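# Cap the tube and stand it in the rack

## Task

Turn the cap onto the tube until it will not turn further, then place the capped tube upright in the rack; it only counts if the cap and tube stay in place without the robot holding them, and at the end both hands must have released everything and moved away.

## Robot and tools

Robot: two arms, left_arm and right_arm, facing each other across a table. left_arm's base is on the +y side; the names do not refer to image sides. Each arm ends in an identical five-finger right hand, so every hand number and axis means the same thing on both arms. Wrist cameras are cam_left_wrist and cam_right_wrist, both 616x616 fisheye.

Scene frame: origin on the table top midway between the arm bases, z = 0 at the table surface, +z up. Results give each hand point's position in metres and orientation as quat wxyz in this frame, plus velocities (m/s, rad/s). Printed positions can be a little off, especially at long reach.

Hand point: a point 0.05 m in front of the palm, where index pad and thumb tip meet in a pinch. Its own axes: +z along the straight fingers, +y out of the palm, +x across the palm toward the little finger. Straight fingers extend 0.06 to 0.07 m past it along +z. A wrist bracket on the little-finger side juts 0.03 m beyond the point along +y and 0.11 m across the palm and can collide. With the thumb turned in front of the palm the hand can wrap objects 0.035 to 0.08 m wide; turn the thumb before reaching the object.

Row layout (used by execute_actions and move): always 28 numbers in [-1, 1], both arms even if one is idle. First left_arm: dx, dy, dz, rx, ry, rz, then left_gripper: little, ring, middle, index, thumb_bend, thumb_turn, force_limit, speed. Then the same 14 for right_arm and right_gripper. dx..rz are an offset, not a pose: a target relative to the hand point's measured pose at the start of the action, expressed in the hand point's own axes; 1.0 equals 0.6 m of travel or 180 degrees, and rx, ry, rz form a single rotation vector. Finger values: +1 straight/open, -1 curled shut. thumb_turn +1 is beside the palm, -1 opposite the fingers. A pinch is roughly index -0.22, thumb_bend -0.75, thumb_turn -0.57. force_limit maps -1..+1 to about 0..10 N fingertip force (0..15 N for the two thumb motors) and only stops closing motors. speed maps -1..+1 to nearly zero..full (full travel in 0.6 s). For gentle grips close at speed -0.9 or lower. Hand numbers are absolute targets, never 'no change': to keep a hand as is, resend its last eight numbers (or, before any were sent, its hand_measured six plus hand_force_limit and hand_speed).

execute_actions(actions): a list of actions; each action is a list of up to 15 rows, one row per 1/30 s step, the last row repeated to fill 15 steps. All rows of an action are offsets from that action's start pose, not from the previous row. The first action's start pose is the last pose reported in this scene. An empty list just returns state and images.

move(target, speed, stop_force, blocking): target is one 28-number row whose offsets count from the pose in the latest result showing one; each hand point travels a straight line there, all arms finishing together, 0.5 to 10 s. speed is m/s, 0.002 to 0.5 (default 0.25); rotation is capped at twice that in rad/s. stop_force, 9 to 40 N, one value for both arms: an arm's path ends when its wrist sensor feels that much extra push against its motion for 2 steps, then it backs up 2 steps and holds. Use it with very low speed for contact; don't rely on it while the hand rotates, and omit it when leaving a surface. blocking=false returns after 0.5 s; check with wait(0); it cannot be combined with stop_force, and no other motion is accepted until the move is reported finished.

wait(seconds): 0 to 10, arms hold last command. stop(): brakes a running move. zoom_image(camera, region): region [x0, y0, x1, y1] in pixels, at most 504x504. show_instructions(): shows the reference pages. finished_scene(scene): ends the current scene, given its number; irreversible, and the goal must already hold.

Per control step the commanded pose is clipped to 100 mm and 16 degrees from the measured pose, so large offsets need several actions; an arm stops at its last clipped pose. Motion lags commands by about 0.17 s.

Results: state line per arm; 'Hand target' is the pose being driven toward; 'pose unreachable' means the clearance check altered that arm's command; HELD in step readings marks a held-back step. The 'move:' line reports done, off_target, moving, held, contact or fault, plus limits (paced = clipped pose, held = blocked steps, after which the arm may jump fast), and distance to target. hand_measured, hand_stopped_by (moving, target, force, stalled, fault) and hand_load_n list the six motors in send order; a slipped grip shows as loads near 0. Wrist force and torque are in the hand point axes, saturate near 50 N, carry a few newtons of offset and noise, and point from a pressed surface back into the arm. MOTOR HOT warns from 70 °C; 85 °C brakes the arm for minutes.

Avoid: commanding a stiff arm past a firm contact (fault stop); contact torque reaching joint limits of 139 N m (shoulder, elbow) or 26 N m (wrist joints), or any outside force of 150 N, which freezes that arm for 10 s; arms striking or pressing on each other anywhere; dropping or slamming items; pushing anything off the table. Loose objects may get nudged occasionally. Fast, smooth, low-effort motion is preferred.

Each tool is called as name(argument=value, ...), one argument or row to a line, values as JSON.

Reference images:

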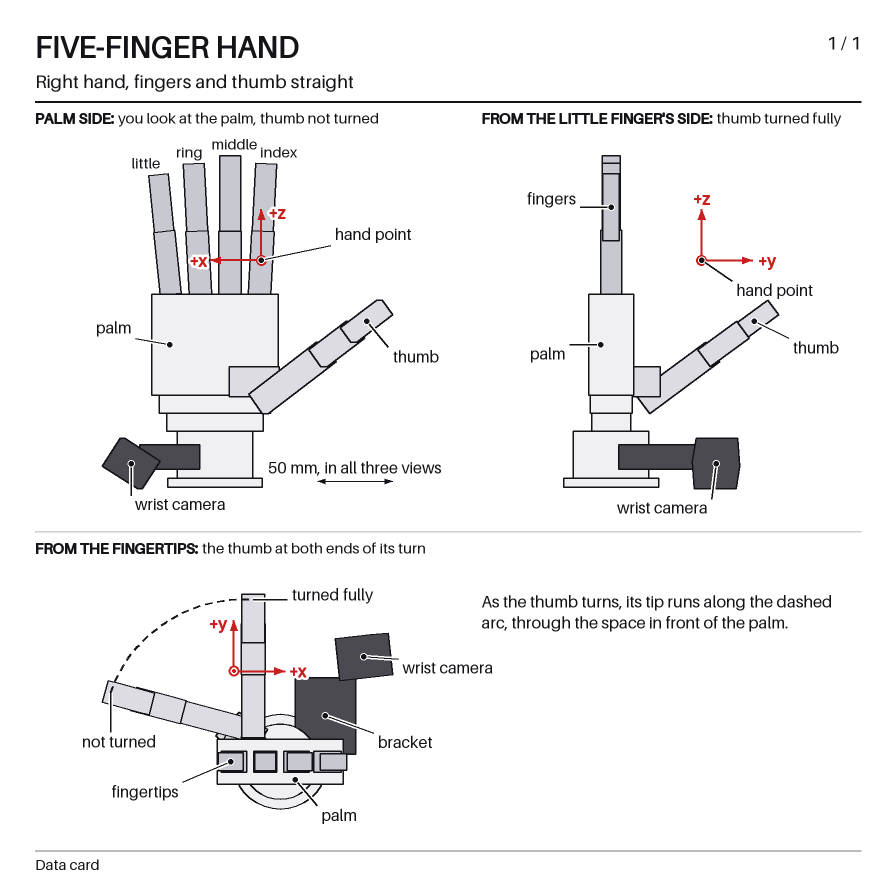

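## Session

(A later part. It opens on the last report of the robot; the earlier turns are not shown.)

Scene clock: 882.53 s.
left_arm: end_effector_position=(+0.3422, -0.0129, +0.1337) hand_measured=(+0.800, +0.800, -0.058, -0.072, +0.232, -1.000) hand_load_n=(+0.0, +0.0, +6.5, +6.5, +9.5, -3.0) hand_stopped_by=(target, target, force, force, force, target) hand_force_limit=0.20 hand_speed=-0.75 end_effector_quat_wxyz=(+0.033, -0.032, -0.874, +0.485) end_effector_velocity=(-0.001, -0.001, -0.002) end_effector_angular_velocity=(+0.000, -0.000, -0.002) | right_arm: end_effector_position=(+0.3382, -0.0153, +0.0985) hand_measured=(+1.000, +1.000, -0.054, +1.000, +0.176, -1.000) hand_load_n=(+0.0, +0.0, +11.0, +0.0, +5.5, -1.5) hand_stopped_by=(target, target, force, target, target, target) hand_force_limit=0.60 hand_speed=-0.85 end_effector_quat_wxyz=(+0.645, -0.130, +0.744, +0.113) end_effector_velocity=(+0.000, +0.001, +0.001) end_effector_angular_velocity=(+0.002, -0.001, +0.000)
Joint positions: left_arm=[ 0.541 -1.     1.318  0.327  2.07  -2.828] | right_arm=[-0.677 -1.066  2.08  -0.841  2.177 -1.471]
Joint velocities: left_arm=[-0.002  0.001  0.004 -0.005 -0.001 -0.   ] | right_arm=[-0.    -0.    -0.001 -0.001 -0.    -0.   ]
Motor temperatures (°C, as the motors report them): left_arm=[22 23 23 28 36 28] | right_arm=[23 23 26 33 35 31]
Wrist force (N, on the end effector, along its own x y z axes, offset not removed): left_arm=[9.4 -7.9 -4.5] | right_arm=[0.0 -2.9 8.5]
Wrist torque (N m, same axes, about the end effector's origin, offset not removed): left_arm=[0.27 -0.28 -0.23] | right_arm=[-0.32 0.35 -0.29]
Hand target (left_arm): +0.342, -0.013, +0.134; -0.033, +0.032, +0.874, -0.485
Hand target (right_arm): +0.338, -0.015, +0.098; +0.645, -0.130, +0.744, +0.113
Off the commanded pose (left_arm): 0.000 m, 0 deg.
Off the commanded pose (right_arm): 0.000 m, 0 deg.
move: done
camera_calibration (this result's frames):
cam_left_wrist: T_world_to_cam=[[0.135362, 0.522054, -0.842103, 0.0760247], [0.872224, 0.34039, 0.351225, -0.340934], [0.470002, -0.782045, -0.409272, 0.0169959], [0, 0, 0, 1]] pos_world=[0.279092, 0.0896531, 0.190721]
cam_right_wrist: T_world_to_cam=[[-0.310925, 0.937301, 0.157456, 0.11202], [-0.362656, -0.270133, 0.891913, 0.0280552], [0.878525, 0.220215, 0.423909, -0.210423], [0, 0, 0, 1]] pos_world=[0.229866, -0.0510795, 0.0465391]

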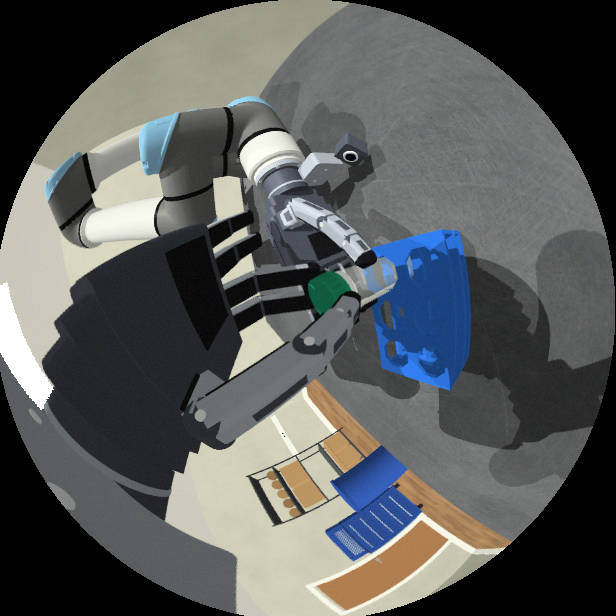

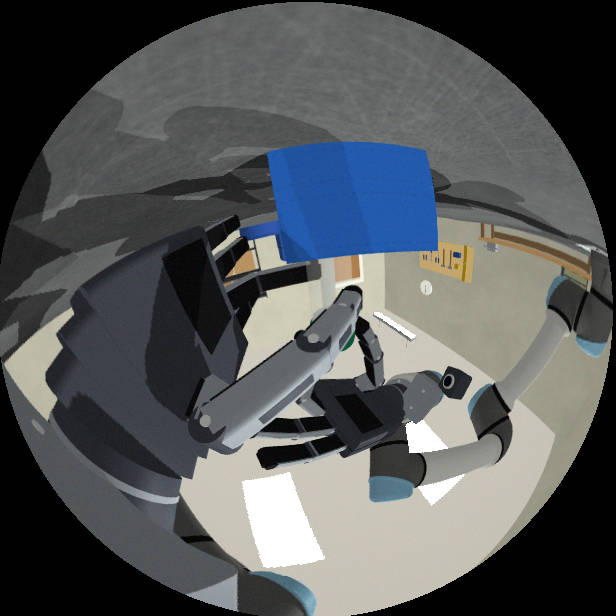

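move(
  target=[0.0017,0.0117,-0.0188,0.01,-0.283,-0.177,0.8,0.8,0.15,0.12,0.45,-1,0.2,1,0,0,0,0,0,0,1,1,-0.2,1,0.17,-1,0.6,-0.85],
  speed=0.45,
)

zoom_image(
  camera="cam_left_wrist",
  region=[280,200,440,360],
)

execute_actions(
  actions=[
    [[0,0,0,0,0,0,0.8,0.8,0,-0.03,0.22,-1,0.2,0,0,0,0,0,0,0,1,1,-0.2,1,0.17,-1,0.6,-0.85]],
    [[0,0,0,0,0,0,0.8,0.8,-0.2,-0.2,0.22,-1,0.2,-0.85,0,0,0,0,0,0,1,1,-0.2,1,0.17,-1,0.6,-0.85]],
    [[0.0039,-0.002,0.0039,-0.0025,0.0707,0.0442,0.8,0.8,-0.2,-0.2,0.22,-1,0.2,-0.85,0,0,0,0,0,0,1,1,-0.2,1,0.17,-1,0.6,-0.85]],
    [[0.0039,-0.002,0.0039,-0.0025,0.0707,0.0442,0.8,0.8,-0.2,-0.2,0.22,-1,0.2,-0.85,0,0,0,0,0,0,1,1,-0.2,1,0.17,-1,0.6,-0.85]],
    [[0.0039,-0.002,0.0039,-0.0025,0.0707,0.0442,0.8,0.8,-0.2,-0.2,0.22,-1,0.2,-0.85,0,0,0,0,0,0,1,1,-0.2,1,0.17,-1,0.6,-0.85]],
    [[0.0039,-0.002,0.0039,-0.0025,0.0707,0.0442,0.8,0.8,-0.2,-0.2,0.22,-1,0.2,-0.85,0,0,0,0,0,0,1,1,-0.2,1,0.17,-1,0.6,-0.85]],
    [[0.0039,-0.002,0.0039,-0.0025,0.0707,0.0442,0.8,0.8,-0.2,-0.2,0.22,-1,0.2,-0.85,0,0,0,0,0,0,1,1,-0.2,1,0.17,-1,0.6,-0.85]],
  ],
)

zoom_image(
  camera="cam_left_wrist",
  region=[280,200,440,360],
)

Scene clock: 908.90 s.
left_arm: end_effector_position=(+0.3422, +0.0003, +0.1338) hand_measured=(+0.800, +0.800, +0.150, +0.120, +0.450, -1.000) hand_load_n=(+0.0, +0.0, +0.0, +0.0, +0.0, +0.0) hand_stopped_by=(target, target, target, target, target, target) hand_force_limit=0.20 hand_speed=1.00 end_effector_quat_wxyz=(-0.213, +0.410, -0.771, +0.438) end_effector_velocity=(-0.000, -0.000, -0.001) end_effector_angular_velocity=(+0.003, +0.002, +0.009) | right_arm: end_effector_position=(+0.3382, -0.0153, +0.0985) hand_measured=(+1.000, +1.000, -0.054, +1.000, +0.176, -1.000) hand_load_n=(+0.0, +0.0, +7.0, +0.0, +7.5, +1.5) hand_stopped_by=(target, target, force, target, target, target) hand_force_limit=0.60 hand_speed=-0.85 end_effector_quat_wxyz=(+0.645, -0.130, +0.744, +0.113) end_effector_velocity=(-0.000, +0.000, -0.000) end_effector_angular_velocity=(-0.001, +0.000, +0.001)
Joint positions: left_arm=[ 0.218 -1.012  1.349  0.374  0.937 -3.651] | right_arm=[-0.677 -1.066  2.08  -0.841  2.177 -1.471]
Joint velocities: left_arm=[-0.002  0.007 -0.01   0.013 -0.008 -0.011] | right_arm=[ 0.     0.     0.     0.    -0.001 -0.001]
Motor temperatures (°C, as the motors report them): left_arm=[22 23 23 28 36 28] | right_arm=[23 23 26 33 35 31]
Wrist force (N, on the end effector, along its own x y z axes, offset not removed): left_arm=[2.0 0.6 0.7] | right_arm=[-1.4 -1.0 1.7]
Wrist torque (N m, same axes, about the end effector's origin, offset not removed): left_arm=[-0.04 -0.40 0.02] | right_arm=[-0.28 -0.40 0.13]
Hand target (left_arm): +0.342, +0.000, +0.134; +0.213, -0.411, +0.771, -0.438
Hand target (right_arm): +0.338, -0.015, +0.098; +0.645, -0.130, +0.744, +0.113
Off the commanded pose (left_arm): 0.000 m, 0 deg.
Off the commanded pose (right_arm): 0.000 m, 0 deg.
move: done
camera_calibration (this result's frames):
cam_left_wrist: T_world_to_cam=[[-0.385243, 0.373984, -0.843637, 0.247562], [0.140685, 0.927315, 0.346835, -0.0947463], [0.912028, 0.0149283, -0.409855, -0.124121], [0, 0, 0, 1]] pos_world=[0.221903, -0.00287177, 0.190842]
cam_right_wrist: T_world_to_cam=[[-0.310925, 0.937301, 0.157457, 0.11202], [-0.362657, -0.270134, 0.891912, 0.0280552], [0.878525, 0.220215, 0.42391, -0.210423], [0, 0, 0, 1]] pos_world=[0.229866, -0.0510792, 0.0465393]

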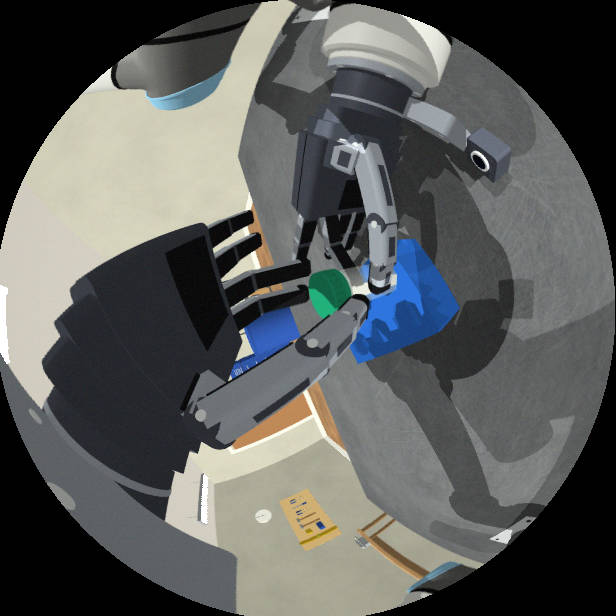

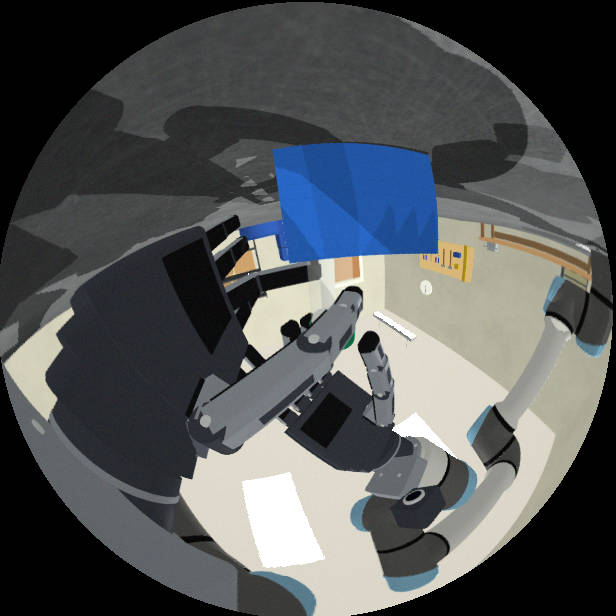

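Region (280, 200, 440, 360) of cam_left_wrist's 616x616 image, scaled by 3.150, with more detail than that image has.

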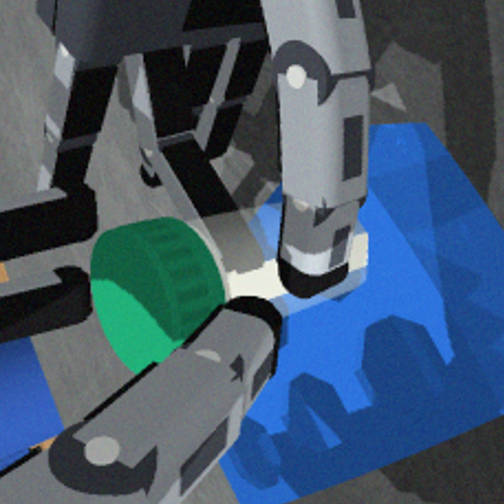

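Scene clock: 912.40 s.
left_arm: end_effector_position=(+0.3384, -0.0144, +0.1340) hand_measured=(+0.800, +0.800, -0.038, -0.052, +0.226, -1.000) hand_load_n=(+0.0, +0.0, +7.0, +1.5, +10.5, +2.0) hand_stopped_by=(target, target, force, force, target, target) hand_force_limit=0.20 hand_speed=-0.85 end_effector_quat_wxyz=(-0.086, +0.133, +0.863, -0.480) end_effector_velocity=(-0.001, -0.001, -0.001) end_effector_angular_velocity=(+0.034, +0.006, -0.076) | right_arm: end_effector_position=(+0.3382, -0.0153, +0.0984) hand_measured=(+1.000, +1.000, -0.054, +1.000, +0.172, -1.000) hand_load_n=(+0.0, +0.0, +1.0, +0.0, +4.0, -1.5) hand_stopped_by=(target, target, force, target, target, target) hand_force_limit=0.60 hand_speed=-0.85 end_effector_quat_wxyz=(+0.645, -0.130, +0.744, +0.113) end_effector_velocity=(-0.000, -0.000, -0.000) end_effector_angular_velocity=(-0.000, -0.000, +0.000)
Joint positions: left_arm=[ 0.596 -0.905  1.184  0.488  2.286 -2.601] | right_arm=[-0.677 -1.066  2.08  -0.841  2.177 -1.471]
Joint velocities: left_arm=[ 0.013  0.059 -0.096  0.131  0.056  0.094] | right_arm=[-0.    -0.     0.001 -0.    -0.    -0.   ]
Motor temperatures (°C, as the motors report them): left_arm=[22 23 23 28 36 28] | right_arm=[23 23 26 33 35 31]
Wrist force (N, on the end effector, along its own x y z axes, offset not removed): left_arm=[-3.4 -3.4 -3.5] | right_arm=[-1.2 -1.5 -9.3]
Wrist torque (N m, same axes, about the end effector's origin, offset not removed): left_arm=[-0.67 0.09 -0.10] | right_arm=[0.22 0.56 -0.08]
Hand target (left_arm): +0.338, -0.015, +0.134; -0.088, +0.136, +0.863, -0.478
Hand target (right_arm): +0.338, -0.015, +0.098; +0.645, -0.130, +0.744, +0.113
Off the commanded pose (left_arm): 0.000 m, 0 deg.
Off the commanded pose (right_arm): 0.000 m, 0 deg.
Step readings (end_effector_position; steps 1 to 15: 1st action; 16 to 30: 2nd action; 31 to 45: 3rd action; 46 to 60: 4th action; 61 to 75: 5th action; 76 to 90: 6th action; 91 to 105: 7th action):
0: left_arm (+0.3422, +0.0003, +0.1338) | right_arm (+0.3382, -0.0153, +0.0985)
1: left_arm (+0.3422, +0.0003, +0.1338) | right_arm (+0.3382, -0.0153, +0.0985)
2: left_arm (+0.3422, +0.0003, +0.1338) | right_arm (+0.3382, -0.0153, +0.0985)
4: left_arm (+0.3422, +0.0003, +0.1338) | right_arm (+0.3382, -0.0153, +0.0985)
8: left_arm (+0.3422, +0.0003, +0.1338) | right_arm (+0.3382, -0.0153, +0.0984)
15: left_arm (+0.3422, +0.0002, +0.1337) | right_arm (+0.3382, -0.0153, +0.0984)
16: left_arm (+0.3422, +0.0002, +0.1337) | right_arm (+0.3382, -0.0153, +0.0984)
17: left_arm (+0.3422, +0.0002, +0.1337) | right_arm (+0.3382, -0.0153, +0.0984)
19: left_arm (+0.3422, +0.0002, +0.1337) | right_arm (+0.3382, -0.0153, +0.0984)
23: left_arm (+0.3422, +0.0002, +0.1337) | right_arm (+0.3382, -0.0153, +0.0984)
30: left_arm (+0.3422, +0.0002, +0.1337) | right_arm (+0.3382, -0.0153, +0.0984)
31: left_arm (+0.3423, +0.0003, +0.1338) | right_arm (+0.3382, -0.0153, +0.0984)
32: left_arm (+0.3445, +0.0022, +0.1349) | right_arm (+0.3382, -0.0153, +0.0984)
34: left_arm (+0.3468, +0.0029, +0.1366) | right_arm (+0.3382, -0.0153, +0.0984)
38: left_arm (+0.3439, -0.0017, +0.1356) | right_arm (+0.3382, -0.0153, +0.0984)
45: left_arm (+0.3431, -0.0031, +0.1339) | right_arm (+0.3382, -0.0153, +0.0984)
46: left_arm (+0.3432, -0.0030, +0.1339) | right_arm (+0.3382, -0.0153, +0.0984)
47: left_arm (+0.3458, -0.0012, +0.1348) | right_arm (+0.3382, -0.0153, +0.0984)
49: left_arm (+0.3498, +0.0004, +0.1363) | right_arm (+0.3382, -0.0153, +0.0984)
53: left_arm (+0.3446, -0.0044, +0.1355) | right_arm (+0.3382, -0.0153, +0.0984)
60: left_arm (+0.3431, -0.0063, +0.1341) | right_arm (+0.3382, -0.0153, +0.0984)
61: left_arm (+0.3432, -0.0063, +0.1340) | right_arm (+0.3382, -0.0153, +0.0984)
62: left_arm (+0.3461, -0.0051, +0.1343) | right_arm (+0.3382, -0.0153, +0.0984)
64: left_arm (+0.3511, -0.0030, +0.1350) | right_arm (+0.3382, -0.0153, +0.0984)
68: left_arm (+0.3444, -0.0074, +0.1351) | right_arm (+0.3382, -0.0153, +0.0984)
75: left_arm (+0.3423, -0.0094, +0.1342) | right_arm (+0.3382, -0.0153, +0.0984)
76: left_arm (+0.3424, -0.0094, +0.1340) | right_arm (+0.3382, -0.0153, +0.0984)
77: left_arm (+0.3454, -0.0084, +0.1332) | right_arm (+0.3382, -0.0153, +0.0984)
79: left_arm (+0.3502, -0.0069, +0.1331) | right_arm (+0.3382, -0.0153, +0.0984)
83: left_arm (+0.3430, -0.0104, +0.1345) | right_arm (+0.3382, -0.0153, +0.0984)
90: left_arm (+0.3408, -0.0122, +0.1341) | right_arm (+0.3382, -0.0153, +0.0984)
91: left_arm (+0.3408, -0.0122, +0.1340) | right_arm (+0.3382, -0.0153, +0.0984)
92: left_arm (+0.3435, -0.0110, +0.1325) | right_arm (+0.3382, -0.0153, +0.0984)
94: left_arm (+0.3465, -0.0102, +0.1315) | right_arm (+0.3382, -0.0153, +0.0984)
98: left_arm (+0.3404, -0.0132, +0.1341) | right_arm (+0.3382, -0.0153, +0.0984)
105: end_effector_position above
camera_calibration (this result's frames):
cam_left_wrist: T_world_to_cam=[[0.255919, 0.471698, -0.843805, 0.0362545], [0.92473, 0.134945, 0.355899, -0.358581], [0.281744, -0.871373, -0.401659, 0.0790991], [0, 0, 0, 1]] pos_world=[0.300026, 0.100212, 0.189981]
cam_right_wrist: T_world_to_cam=[[-0.310938, 0.937299, 0.157442, 0.112031], [-0.362635, -0.270121, 0.891925, 0.0280528], [0.878529, 0.22024, 0.423888, -0.210407], [0, 0, 0, 1]] pos_world=[0.229856, -0.0510887, 0.0465296]

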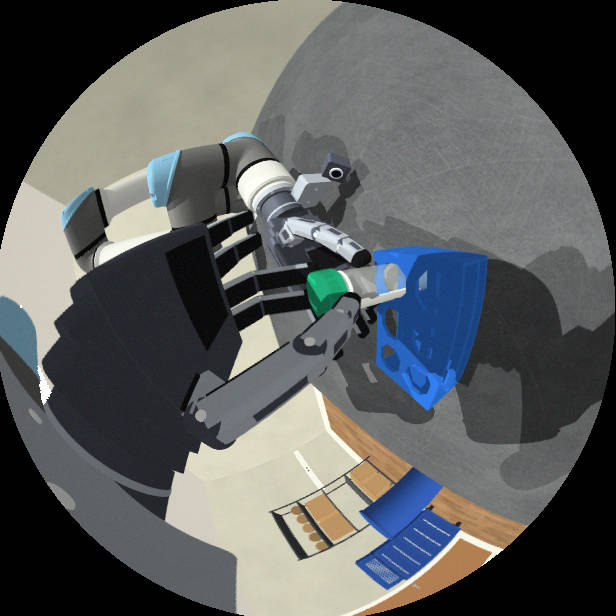

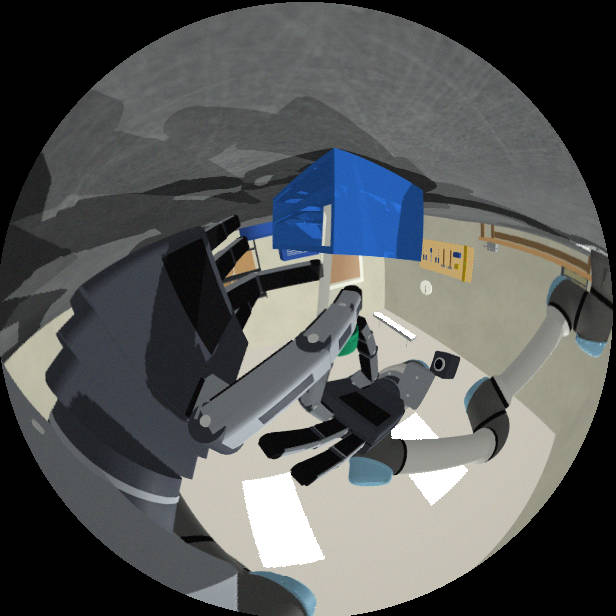

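Region (280, 200, 440, 360) of cam_left_wrist's 616x616 image, scaled by 3.150, with more detail than that image has.

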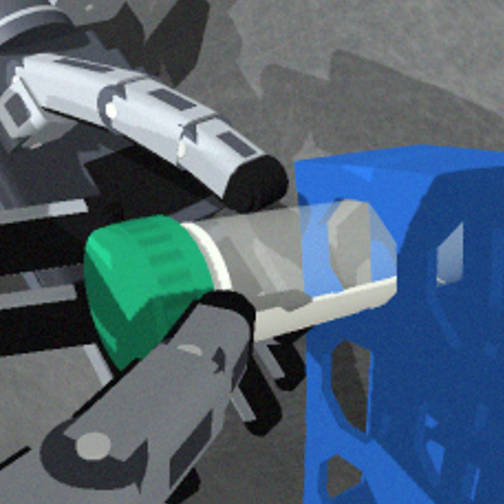

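move(
  target=[0,0,0,0,0,0,0.8,0.8,0.2,0.2,0.6,-1,0.2,-0.5,0,0,0,0,0,0,1,1,0.2,1,0.4,-1,0.6,-0.5],
)

zoom_image(
  camera="cam_left_wrist",
  region=[280,200,440,360],
)

Scene clock: 920.00 s.
left_arm: end_effector_position=(+0.3384, -0.0144, +0.1340) hand_measured=(+0.800, +0.800, +0.200, +0.200, +0.600, -1.000) hand_load_n=(+0.0, +0.0, +0.0, +0.0, +0.0, +0.0) hand_stopped_by=(target, target, target, target, target, target) hand_force_limit=0.20 hand_speed=-0.50 end_effector_quat_wxyz=(-0.086, +0.133, +0.863, -0.480) end_effector_velocity=(-0.001, -0.000, -0.000) end_effector_angular_velocity=(+0.000, -0.001, -0.001) | right_arm: end_effector_position=(+0.3382, -0.0153, +0.0984) hand_measured=(+1.000, +1.000, +0.200, +1.000, +0.400, -1.000) hand_load_n=(+0.0, +0.0, +0.0, +0.0, +0.0, +0.0) hand_stopped_by=(target, target, target, target, target, target) hand_force_limit=0.60 hand_speed=-0.50 end_effector_quat_wxyz=(+0.645, -0.130, +0.744, +0.113) end_effector_velocity=(+0.000, -0.000, -0.000) end_effector_angular_velocity=(-0.002, -0.000, +0.000)
Joint positions: left_arm=[ 0.596 -0.905  1.184  0.488  2.286 -2.601] | right_arm=[-0.677 -1.066  2.08  -0.841  2.177 -1.471]
Joint velocities: left_arm=[-0.001 -0.     0.     0.    -0.001  0.   ] | right_arm=[-0.     0.001  0.    -0.    -0.    -0.002]
Motor temperatures (°C, as the motors report them): left_arm=[22 23 23 28 36 28] | right_arm=[23 23 26 33 35 31]
Wrist force (N, on the end effector, along its own x y z axes, offset not removed): left_arm=[-0.8 1.5 0.1] | right_arm=[-5.5 -3.5 -1.8]
Wrist torque (N m, same axes, about the end effector's origin, offset not removed): left_arm=[0.21 0.05 -0.10] | right_arm=[-0.40 0.91 -0.40]
Hand target (left_arm): +0.338, -0.014, +0.134; -0.086, +0.133, +0.863, -0.480
Hand target (right_arm): +0.338, -0.015, +0.098; +0.645, -0.130, +0.744, +0.113
Off the commanded pose (left_arm): 0.000 m, 0 deg.
Off the commanded pose (right_arm): 0.000 m, 0 deg.
move: done
camera_calibration (this result's frames):
cam_left_wrist: T_world_to_cam=[[0.255921, 0.471701, -0.843803, 0.0362524], [0.924731, 0.134938, 0.355899, -0.358582], [0.281739, -0.871373, -0.401663, 0.0791007], [0, 0, 0, 1]] pos_world=[0.300028, 0.100212, 0.189981]
cam_right_wrist: T_world_to_cam=[[-0.310939, 0.937299, 0.157442, 0.112031], [-0.362635, -0.270121, 0.891925, 0.0280527], [0.878529, 0.220241, 0.423888, -0.210406], [0, 0, 0, 1]] pos_world=[0.229856, -0.0510887, 0.0465295]

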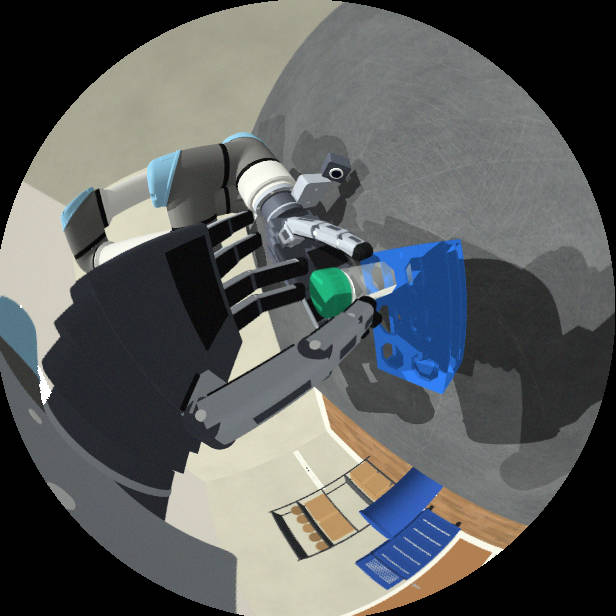

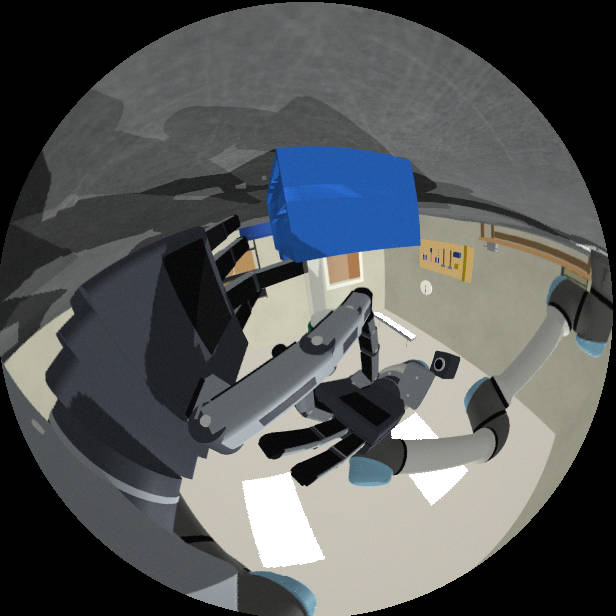

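Region (280, 200, 440, 360) of cam_left_wrist's 616x616 image, scaled by 3.150, with more detail than that image has.

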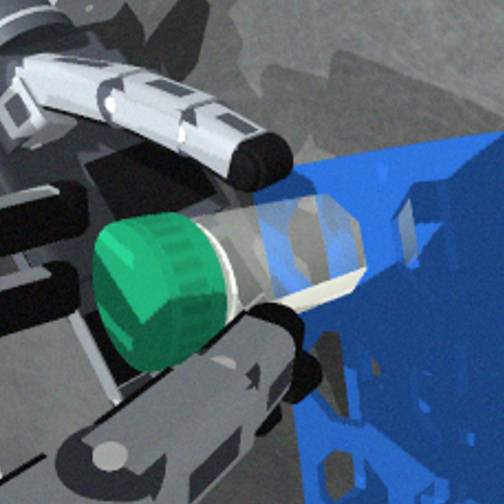

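move(
  target=[0,0.015,-0.0205,0.011,-0.33,-0.206,0.8,0.8,0.15,0.12,0.45,-1,0.2,0,0,0,0,0,0,0,1,1,-0.2,1,0.17,-1,0.7,-0.85],
  speed=0.35,
)

move(
  target=[0,0,0,0,0,0,0.8,0.8,-0.2,-0.2,0.2,-1,0,-0.8,0,0,0,0,0,0,1,1,-0.2,1,0.17,-1,0.7,-0.85],
)

move(
  target=[0.0105,-0.0038,0.0074,-0.0055,0.165,0.103,0.8,0.8,-0.2,-0.2,0.2,-1,0,-0.8,0,0,0,0,0,0,1,1,-0.2,1,0.17,-1,0.7,-0.85],
  speed=0.15,
)

move(
  target=[0.0105,-0.0038,0.0074,-0.0055,0.165,0.103,0.8,0.8,-0.2,-0.2,0.2,-1,0,-0.8,0,0,0,0,0,0,1,1,-0.2,1,0.17,-1,0.7,-0.85],
  speed=0.15,
)

zoom_image(
  camera="cam_left_wrist",
  region=[280,200,440,360],
)

Scene clock: 939.80 s.
left_arm: end_effector_position=(+0.3430, -0.0001, +0.1328) hand_measured=(+0.800, +0.800, +0.150, +0.120, +0.450, -1.000) hand_load_n=(+0.0, +0.0, +0.0, +0.0, +0.0, +0.0) hand_stopped_by=(target, target, target, target, target, target) hand_force_limit=0.20 hand_speed=0.00 end_effector_quat_wxyz=(-0.201, +0.388, -0.781, +0.447) end_effector_velocity=(+0.001, +0.000, -0.000) end_effector_angular_velocity=(+0.003, +0.003, +0.012) | right_arm: end_effector_position=(+0.3382, -0.0153, +0.0984) hand_measured=(+1.000, +1.000, -0.086, +1.000, +0.194, -1.000) hand_load_n=(+0.0, +0.0, +11.5, +0.0, +12.0, +0.5) hand_stopped_by=(target, target, force, target, force, target) hand_force_limit=0.70 hand_speed=-0.85 end_effector_quat_wxyz=(+0.645, -0.130, +0.744, +0.113) end_effector_velocity=(+0.000, +0.000, +0.000) end_effector_angular_velocity=(-0.001, -0.000, -0.000)
Joint positions: left_arm=[ 0.23  -1.035  1.385  0.322  0.987 -3.593] | right_arm=[-0.677 -1.066  2.08  -0.841  2.177 -1.471]
Joint velocities: left_arm=[-0.001  0.006 -0.011  0.014 -0.008 -0.012] | right_arm=[-0.    -0.    -0.     0.     0.    -0.001]
Motor temperatures (°C, as the motors report them): left_arm=[22 23 23 28 36 28] | right_arm=[23 23 26 33 35 31]
Wrist force (N, on the end effector, along its own x y z axes, offset not removed): left_arm=[1.7 2.6 0.7] | right_arm=[-5.6 -1.5 1.0]
Wrist torque (N m, same axes, about the end effector's origin, offset not removed): left_arm=[0.41 -0.48 0.19] | right_arm=[-0.34 0.40 -0.26]
Hand target (left_arm): +0.343, -0.000, +0.133; +0.202, -0.388, +0.781, -0.447
Hand target (right_arm): +0.338, -0.015, +0.098; +0.645, -0.130, +0.744, +0.113
Off the commanded pose (left_arm): 0.000 m, 0 deg.
Off the commanded pose (right_arm): 0.000 m, 0 deg.
move: done
camera_calibration (this result's frames):
cam_left_wrist: T_world_to_cam=[[-0.358544, 0.390836, -0.847758, 0.238641], [0.190947, 0.919642, 0.343218, -0.110896], [0.913776, -0.0388179, -0.40436, -0.126546], [0, 0, 0, 1]] pos_world=[0.222373, 0.00380285, 0.189201]
cam_right_wrist: T_world_to_cam=[[-0.310939, 0.937299, 0.157443, 0.112031], [-0.362635, -0.270121, 0.891925, 0.0280527], [0.878529, 0.22024, 0.423888, -0.210406], [0, 0, 0, 1]] pos_world=[0.229856, -0.0510886, 0.0465295]

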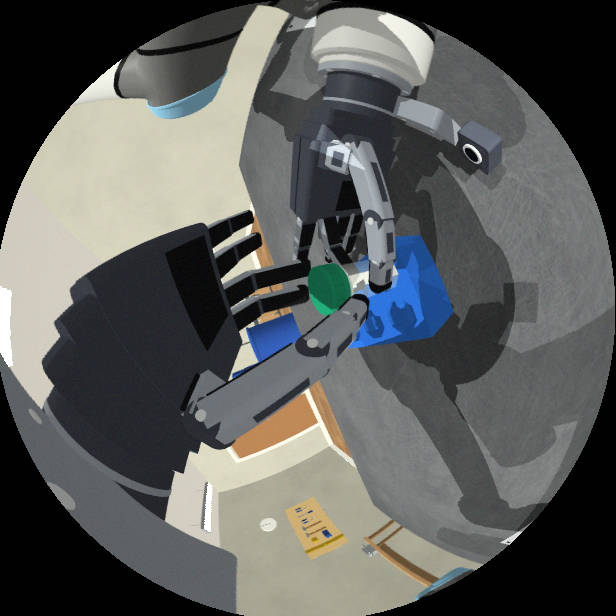

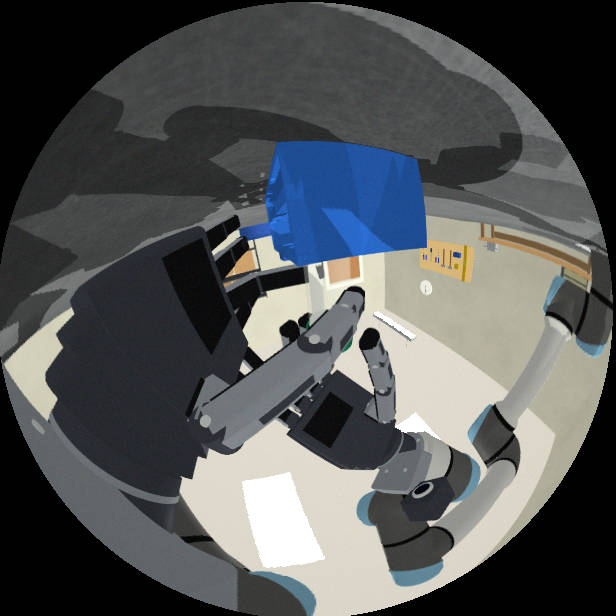

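Scene clock: 941.10 s.
left_arm: end_effector_position=(+0.3430, -0.0001, +0.1328) hand_measured=(+0.800, +0.800, -0.024, -0.098, +0.240, -1.000) hand_load_n=(+0.0, +0.0, +3.5, +9.5, +7.5, +0.0) hand_stopped_by=(target, target, force, force, force, target) hand_force_limit=0.00 hand_speed=-0.80 end_effector_quat_wxyz=(-0.201, +0.388, -0.781, +0.447) end_effector_velocity=(+0.001, +0.000, +0.000) end_effector_angular_velocity=(-0.001, -0.001, +0.002) | right_arm: end_effector_position=(+0.3382, -0.0153, +0.0984) hand_measured=(+1.000, +1.000, -0.086, +1.000, +0.196, -1.000) hand_load_n=(+0.0, +0.0, +9.5, +0.0, +15.0, -1.5) hand_stopped_by=(target, target, force, target, force, target) hand_force_limit=0.70 hand_speed=-0.85 end_effector_quat_wxyz=(+0.645, -0.130, +0.744, +0.113) end_effector_velocity=(+0.000, +0.000, -0.000) end_effector_angular_velocity=(-0.001, +0.001, -0.000)
Joint positions: left_arm=[ 0.23  -1.035  1.385  0.322  0.987 -3.593] | right_arm=[-0.677 -1.066  2.08  -0.841  2.177 -1.471]
Joint velocities: left_arm=[ 0.    -0.    -0.    -0.001 -0.002  0.   ] | right_arm=[-0.     0.    -0.001  0.002  0.    -0.   ]
Motor temperatures (°C, as the motors report them): left_arm=[22 23 23 28 36 28] | right_arm=[23 23 26 33 35 31]
Wrist force (N, on the end effector, along its own x y z axes, offset not removed): left_arm=[-3.9 -2.8 3.5] | right_arm=[-1.0 4.1 -3.5]
Wrist torque (N m, same axes, about the end effector's origin, offset not removed): left_arm=[0.31 0.20 -0.22] | right_arm=[0.00 0.10 -0.04]
Hand target (left_arm): +0.343, -0.000, +0.133; +0.201, -0.388, +0.781, -0.447
Hand target (right_arm): +0.338, -0.015, +0.098; +0.645, -0.130, +0.744, +0.113
Off the commanded pose (left_arm): 0.000 m, 0 deg.
Off the commanded pose (right_arm): 0.000 m, 0 deg.
move: done
camera_calibration (this result's frames):
cam_left_wrist: T_world_to_cam=[[-0.35852, 0.390829, -0.847771, 0.238638], [0.190951, 0.919644, 0.343209, -0.110889], [0.913784, -0.0388355, -0.40434, -0.12655], [0, 0, 0, 1]] pos_world=[0.222371, 0.0037968, 0.189199]
cam_right_wrist: T_world_to_cam=[[-0.310939, 0.937299, 0.157442, 0.112031], [-0.362635, -0.270121, 0.891925, 0.0280527], [0.878529, 0.220241, 0.423888, -0.210406], [0, 0, 0, 1]] pos_world=[0.229856, -0.0510887, 0.0465295]

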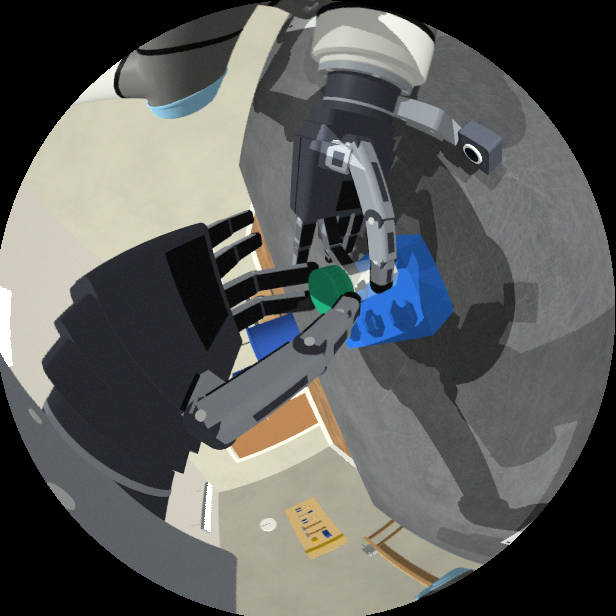

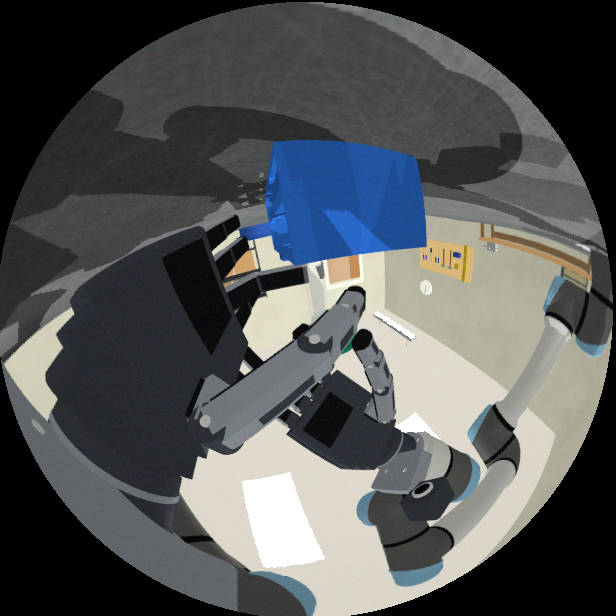

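Scene clock: 943.53 s.
left_arm: end_effector_position=(+0.3431, -0.0081, +0.1327) hand_measured=(+0.800, +0.800, -0.024, -0.098, +0.240, -1.000) hand_load_n=(+0.0, +0.0, +9.5, +5.5, +3.5, -1.5) hand_stopped_by=(target, target, force, force, force, target) hand_force_limit=0.00 hand_speed=-0.80 end_effector_quat_wxyz=(-0.061, +0.133, -0.861, +0.486) end_effector_velocity=(+0.000, +0.001, -0.001) end_effector_angular_velocity=(+0.002, +0.002, -0.010) | right_arm: end_effector_position=(+0.3382, -0.0153, +0.0984) hand_measured=(+1.000, +1.000, -0.088, +1.000, +0.196, -1.000) hand_load_n=(+0.0, +0.0, +5.0, +0.0, +16.5, -4.5) hand_stopped_by=(target, target, force, target, force, target) hand_force_limit=0.70 hand_speed=-0.85 end_effector_quat_wxyz=(+0.645, -0.130, +0.744, +0.113) end_effector_velocity=(-0.000, -0.000, +0.000) end_effector_angular_velocity=(-0.001, +0.000, +0.000)
Joint positions: left_arm=[ 0.416 -1.1    1.468  0.18   1.648 -3.123] | right_arm=[-0.677 -1.066  2.08  -0.841  2.177 -1.471]
Joint velocities: left_arm=[ 0.005  0.002 -0.002  0.004  0.014  0.007] | right_arm=[ 0.    -0.001  0.     0.001 -0.    -0.   ]
Motor temperatures (°C, as the motors report them): left_arm=[22 23 23 28 36 28] | right_arm=[23 23 26 33 35 31]
Wrist force (N, on the end effector, along its own x y z axes, offset not removed): left_arm=[-5.4 -9.6 9.9] | right_arm=[0.1 12.3 -2.7]
Wrist torque (N m, same axes, about the end effector's origin, offset not removed): left_arm=[0.60 -0.22 -0.01] | right_arm=[0.07 0.54 -0.05]
Hand target (left_arm): +0.343, -0.008, +0.133; +0.061, -0.133, +0.862, -0.486
Hand target (right_arm): +0.338, -0.015, +0.098; +0.645, -0.130, +0.744, +0.113
Off the commanded pose (left_arm): 0.000 m, 0 deg.
Off the commanded pose (right_arm): 0.000 m, 0 deg.
move: done
camera_calibration (this result's frames):
cam_left_wrist: T_world_to_cam=[[-0.06405, 0.527881, -0.8469, 0.141655], [0.681133, 0.643358, 0.349498, -0.274768], [0.729353, -0.554466, -0.400764, -0.0683223], [0, 0, 0, 1]] pos_world=[0.246058, 0.0641146, 0.188618]
cam_right_wrist: T_world_to_cam=[[-0.310985, 0.937283, 0.157447, 0.11203], [-0.362617, -0.270142, 0.891926, 0.0280454], [0.87852, 0.220282, 0.423885, -0.210393], [0, 0, 0, 1]] pos_world=[0.229844, -0.0510813, 0.0465293]

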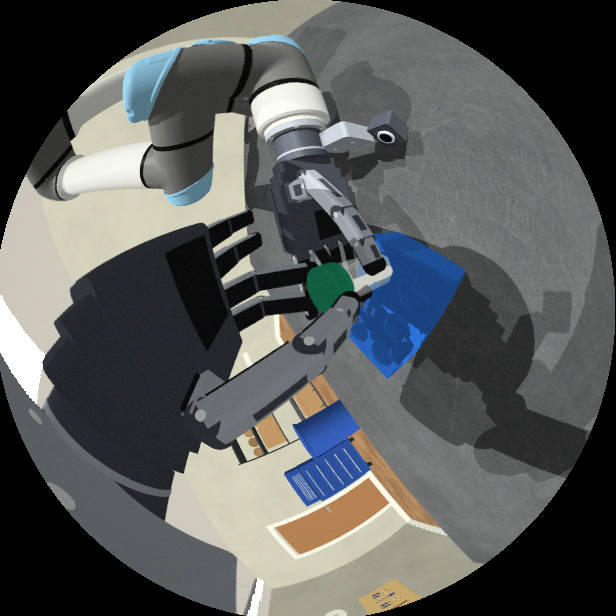

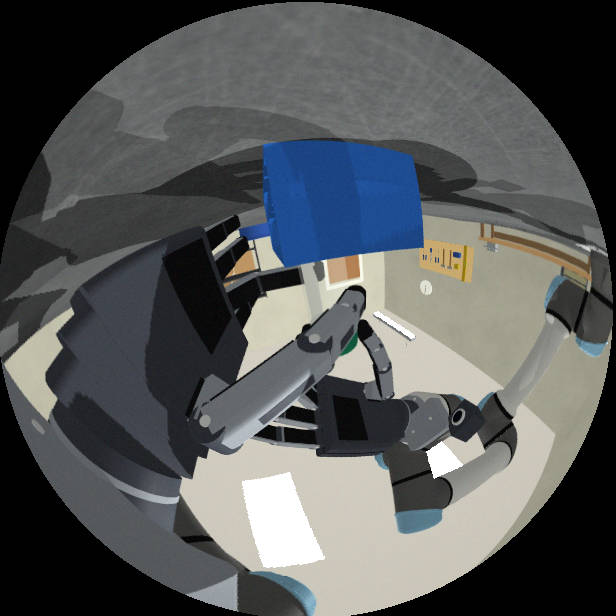

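Scene clock: 945.97 s.
left_arm: end_effector_position=(+0.3385, -0.0146, +0.1325) hand_measured=(+0.800, +0.800, -0.024, -0.098, +0.238, -1.000) hand_load_n=(+0.0, +0.0, +10.0, +5.5, +3.0, +0.5) hand_stopped_by=(target, target, force, force, force, target) hand_force_limit=0.00 hand_speed=-0.80 end_effector_quat_wxyz=(-0.085, +0.133, +0.863, -0.480) end_effector_velocity=(-0.000, -0.001, +0.000) end_effector_angular_velocity=(+0.002, -0.000, -0.013) | right_arm: end_effector_position=(+0.3382, -0.0153, +0.0984) hand_measured=(+1.000, +1.000, -0.088, +1.000, +0.198, -1.000) hand_load_n=(+0.0, +0.0, +9.5, +0.0, +21.0, -2.5) hand_stopped_by=(target, target, force, target, force, target) hand_force_limit=0.70 hand_speed=-0.85 end_effector_quat_wxyz=(+0.645, -0.130, +0.744, +0.113) end_effector_velocity=(-0.000, -0.000, -0.000) end_effector_angular_velocity=(-0.002, +0.000, +0.001)
Joint positions: left_arm=[ 0.596 -0.905  1.187  0.483  2.285 -2.602] | right_arm=[-0.677 -1.066  2.08  -0.841  2.177 -1.471]
Joint velocities: left_arm=[ 0.002  0.009 -0.014  0.017  0.01   0.015] | right_arm=[ 0.    -0.     0.001  0.001 -0.001 -0.002]
Motor temperatures (°C, as the motors report them): left_arm=[22 23 23 28 36 28] | right_arm=[23 23 26 33 35 31]
Wrist force (N, on the end effector, along its own x y z axes, offset not removed): left_arm=[-7.5 -15.3 7.3] | right_arm=[0.9 15.5 -1.5]
Wrist torque (N m, same axes, about the end effector's origin, offset not removed): left_arm=[0.62 -0.92 0.16] | right_arm=[0.09 -0.15 0.01]
Hand target (left_arm): +0.339, -0.015, +0.132; -0.085, +0.134, +0.863, -0.480
Hand target (right_arm): +0.338, -0.015, +0.098; +0.645, -0.130, +0.744, +0.113
Off the commanded pose (left_arm): 0.000 m, 0 deg.
Off the commanded pose (right_arm): 0.000 m, 0 deg.
move: done
camera_calibration (this result's frames):
cam_left_wrist: T_world_to_cam=[[0.255713, 0.471377, -0.844047, 0.0351046], [0.924443, 0.136235, 0.356153, -0.358029], [0.282871, -0.871346, -0.400924, 0.0778388], [0, 0, 0, 1]] pos_world=[0.299983, 0.100053, 0.188351]
cam_right_wrist: T_world_to_cam=[[-0.310999, 0.937278, 0.157447, 0.112027], [-0.362613, -0.270147, 0.891926, 0.0280424], [0.878517, 0.220295, 0.423885, -0.210386], [0, 0, 0, 1]] pos_world=[0.229836, -0.0510779, 0.0465294]

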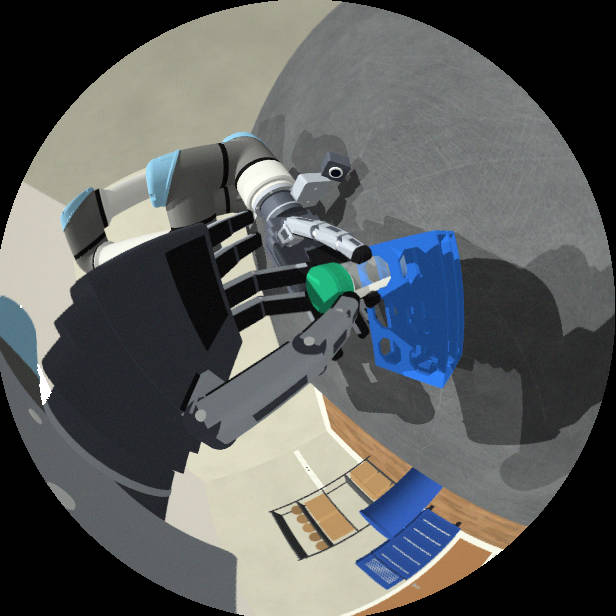

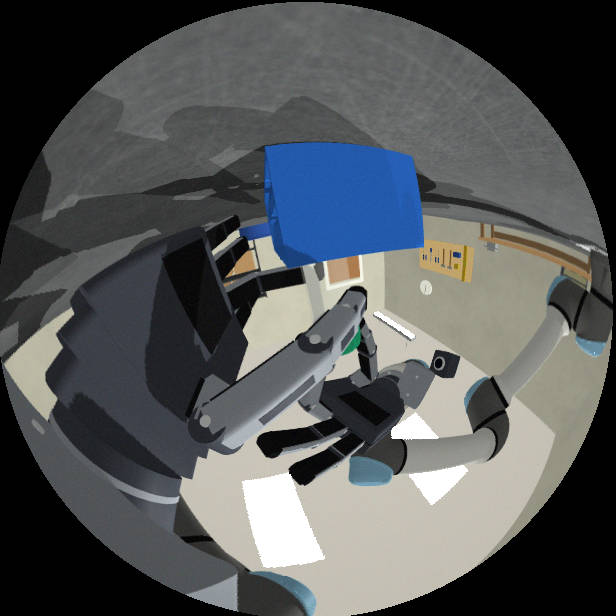

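Region (280, 200, 440, 360) of cam_left_wrist's 616x616 image, scaled by 3.150, with more detail than that image has.

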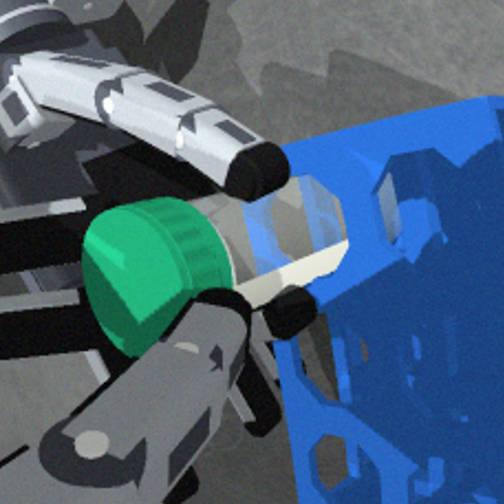

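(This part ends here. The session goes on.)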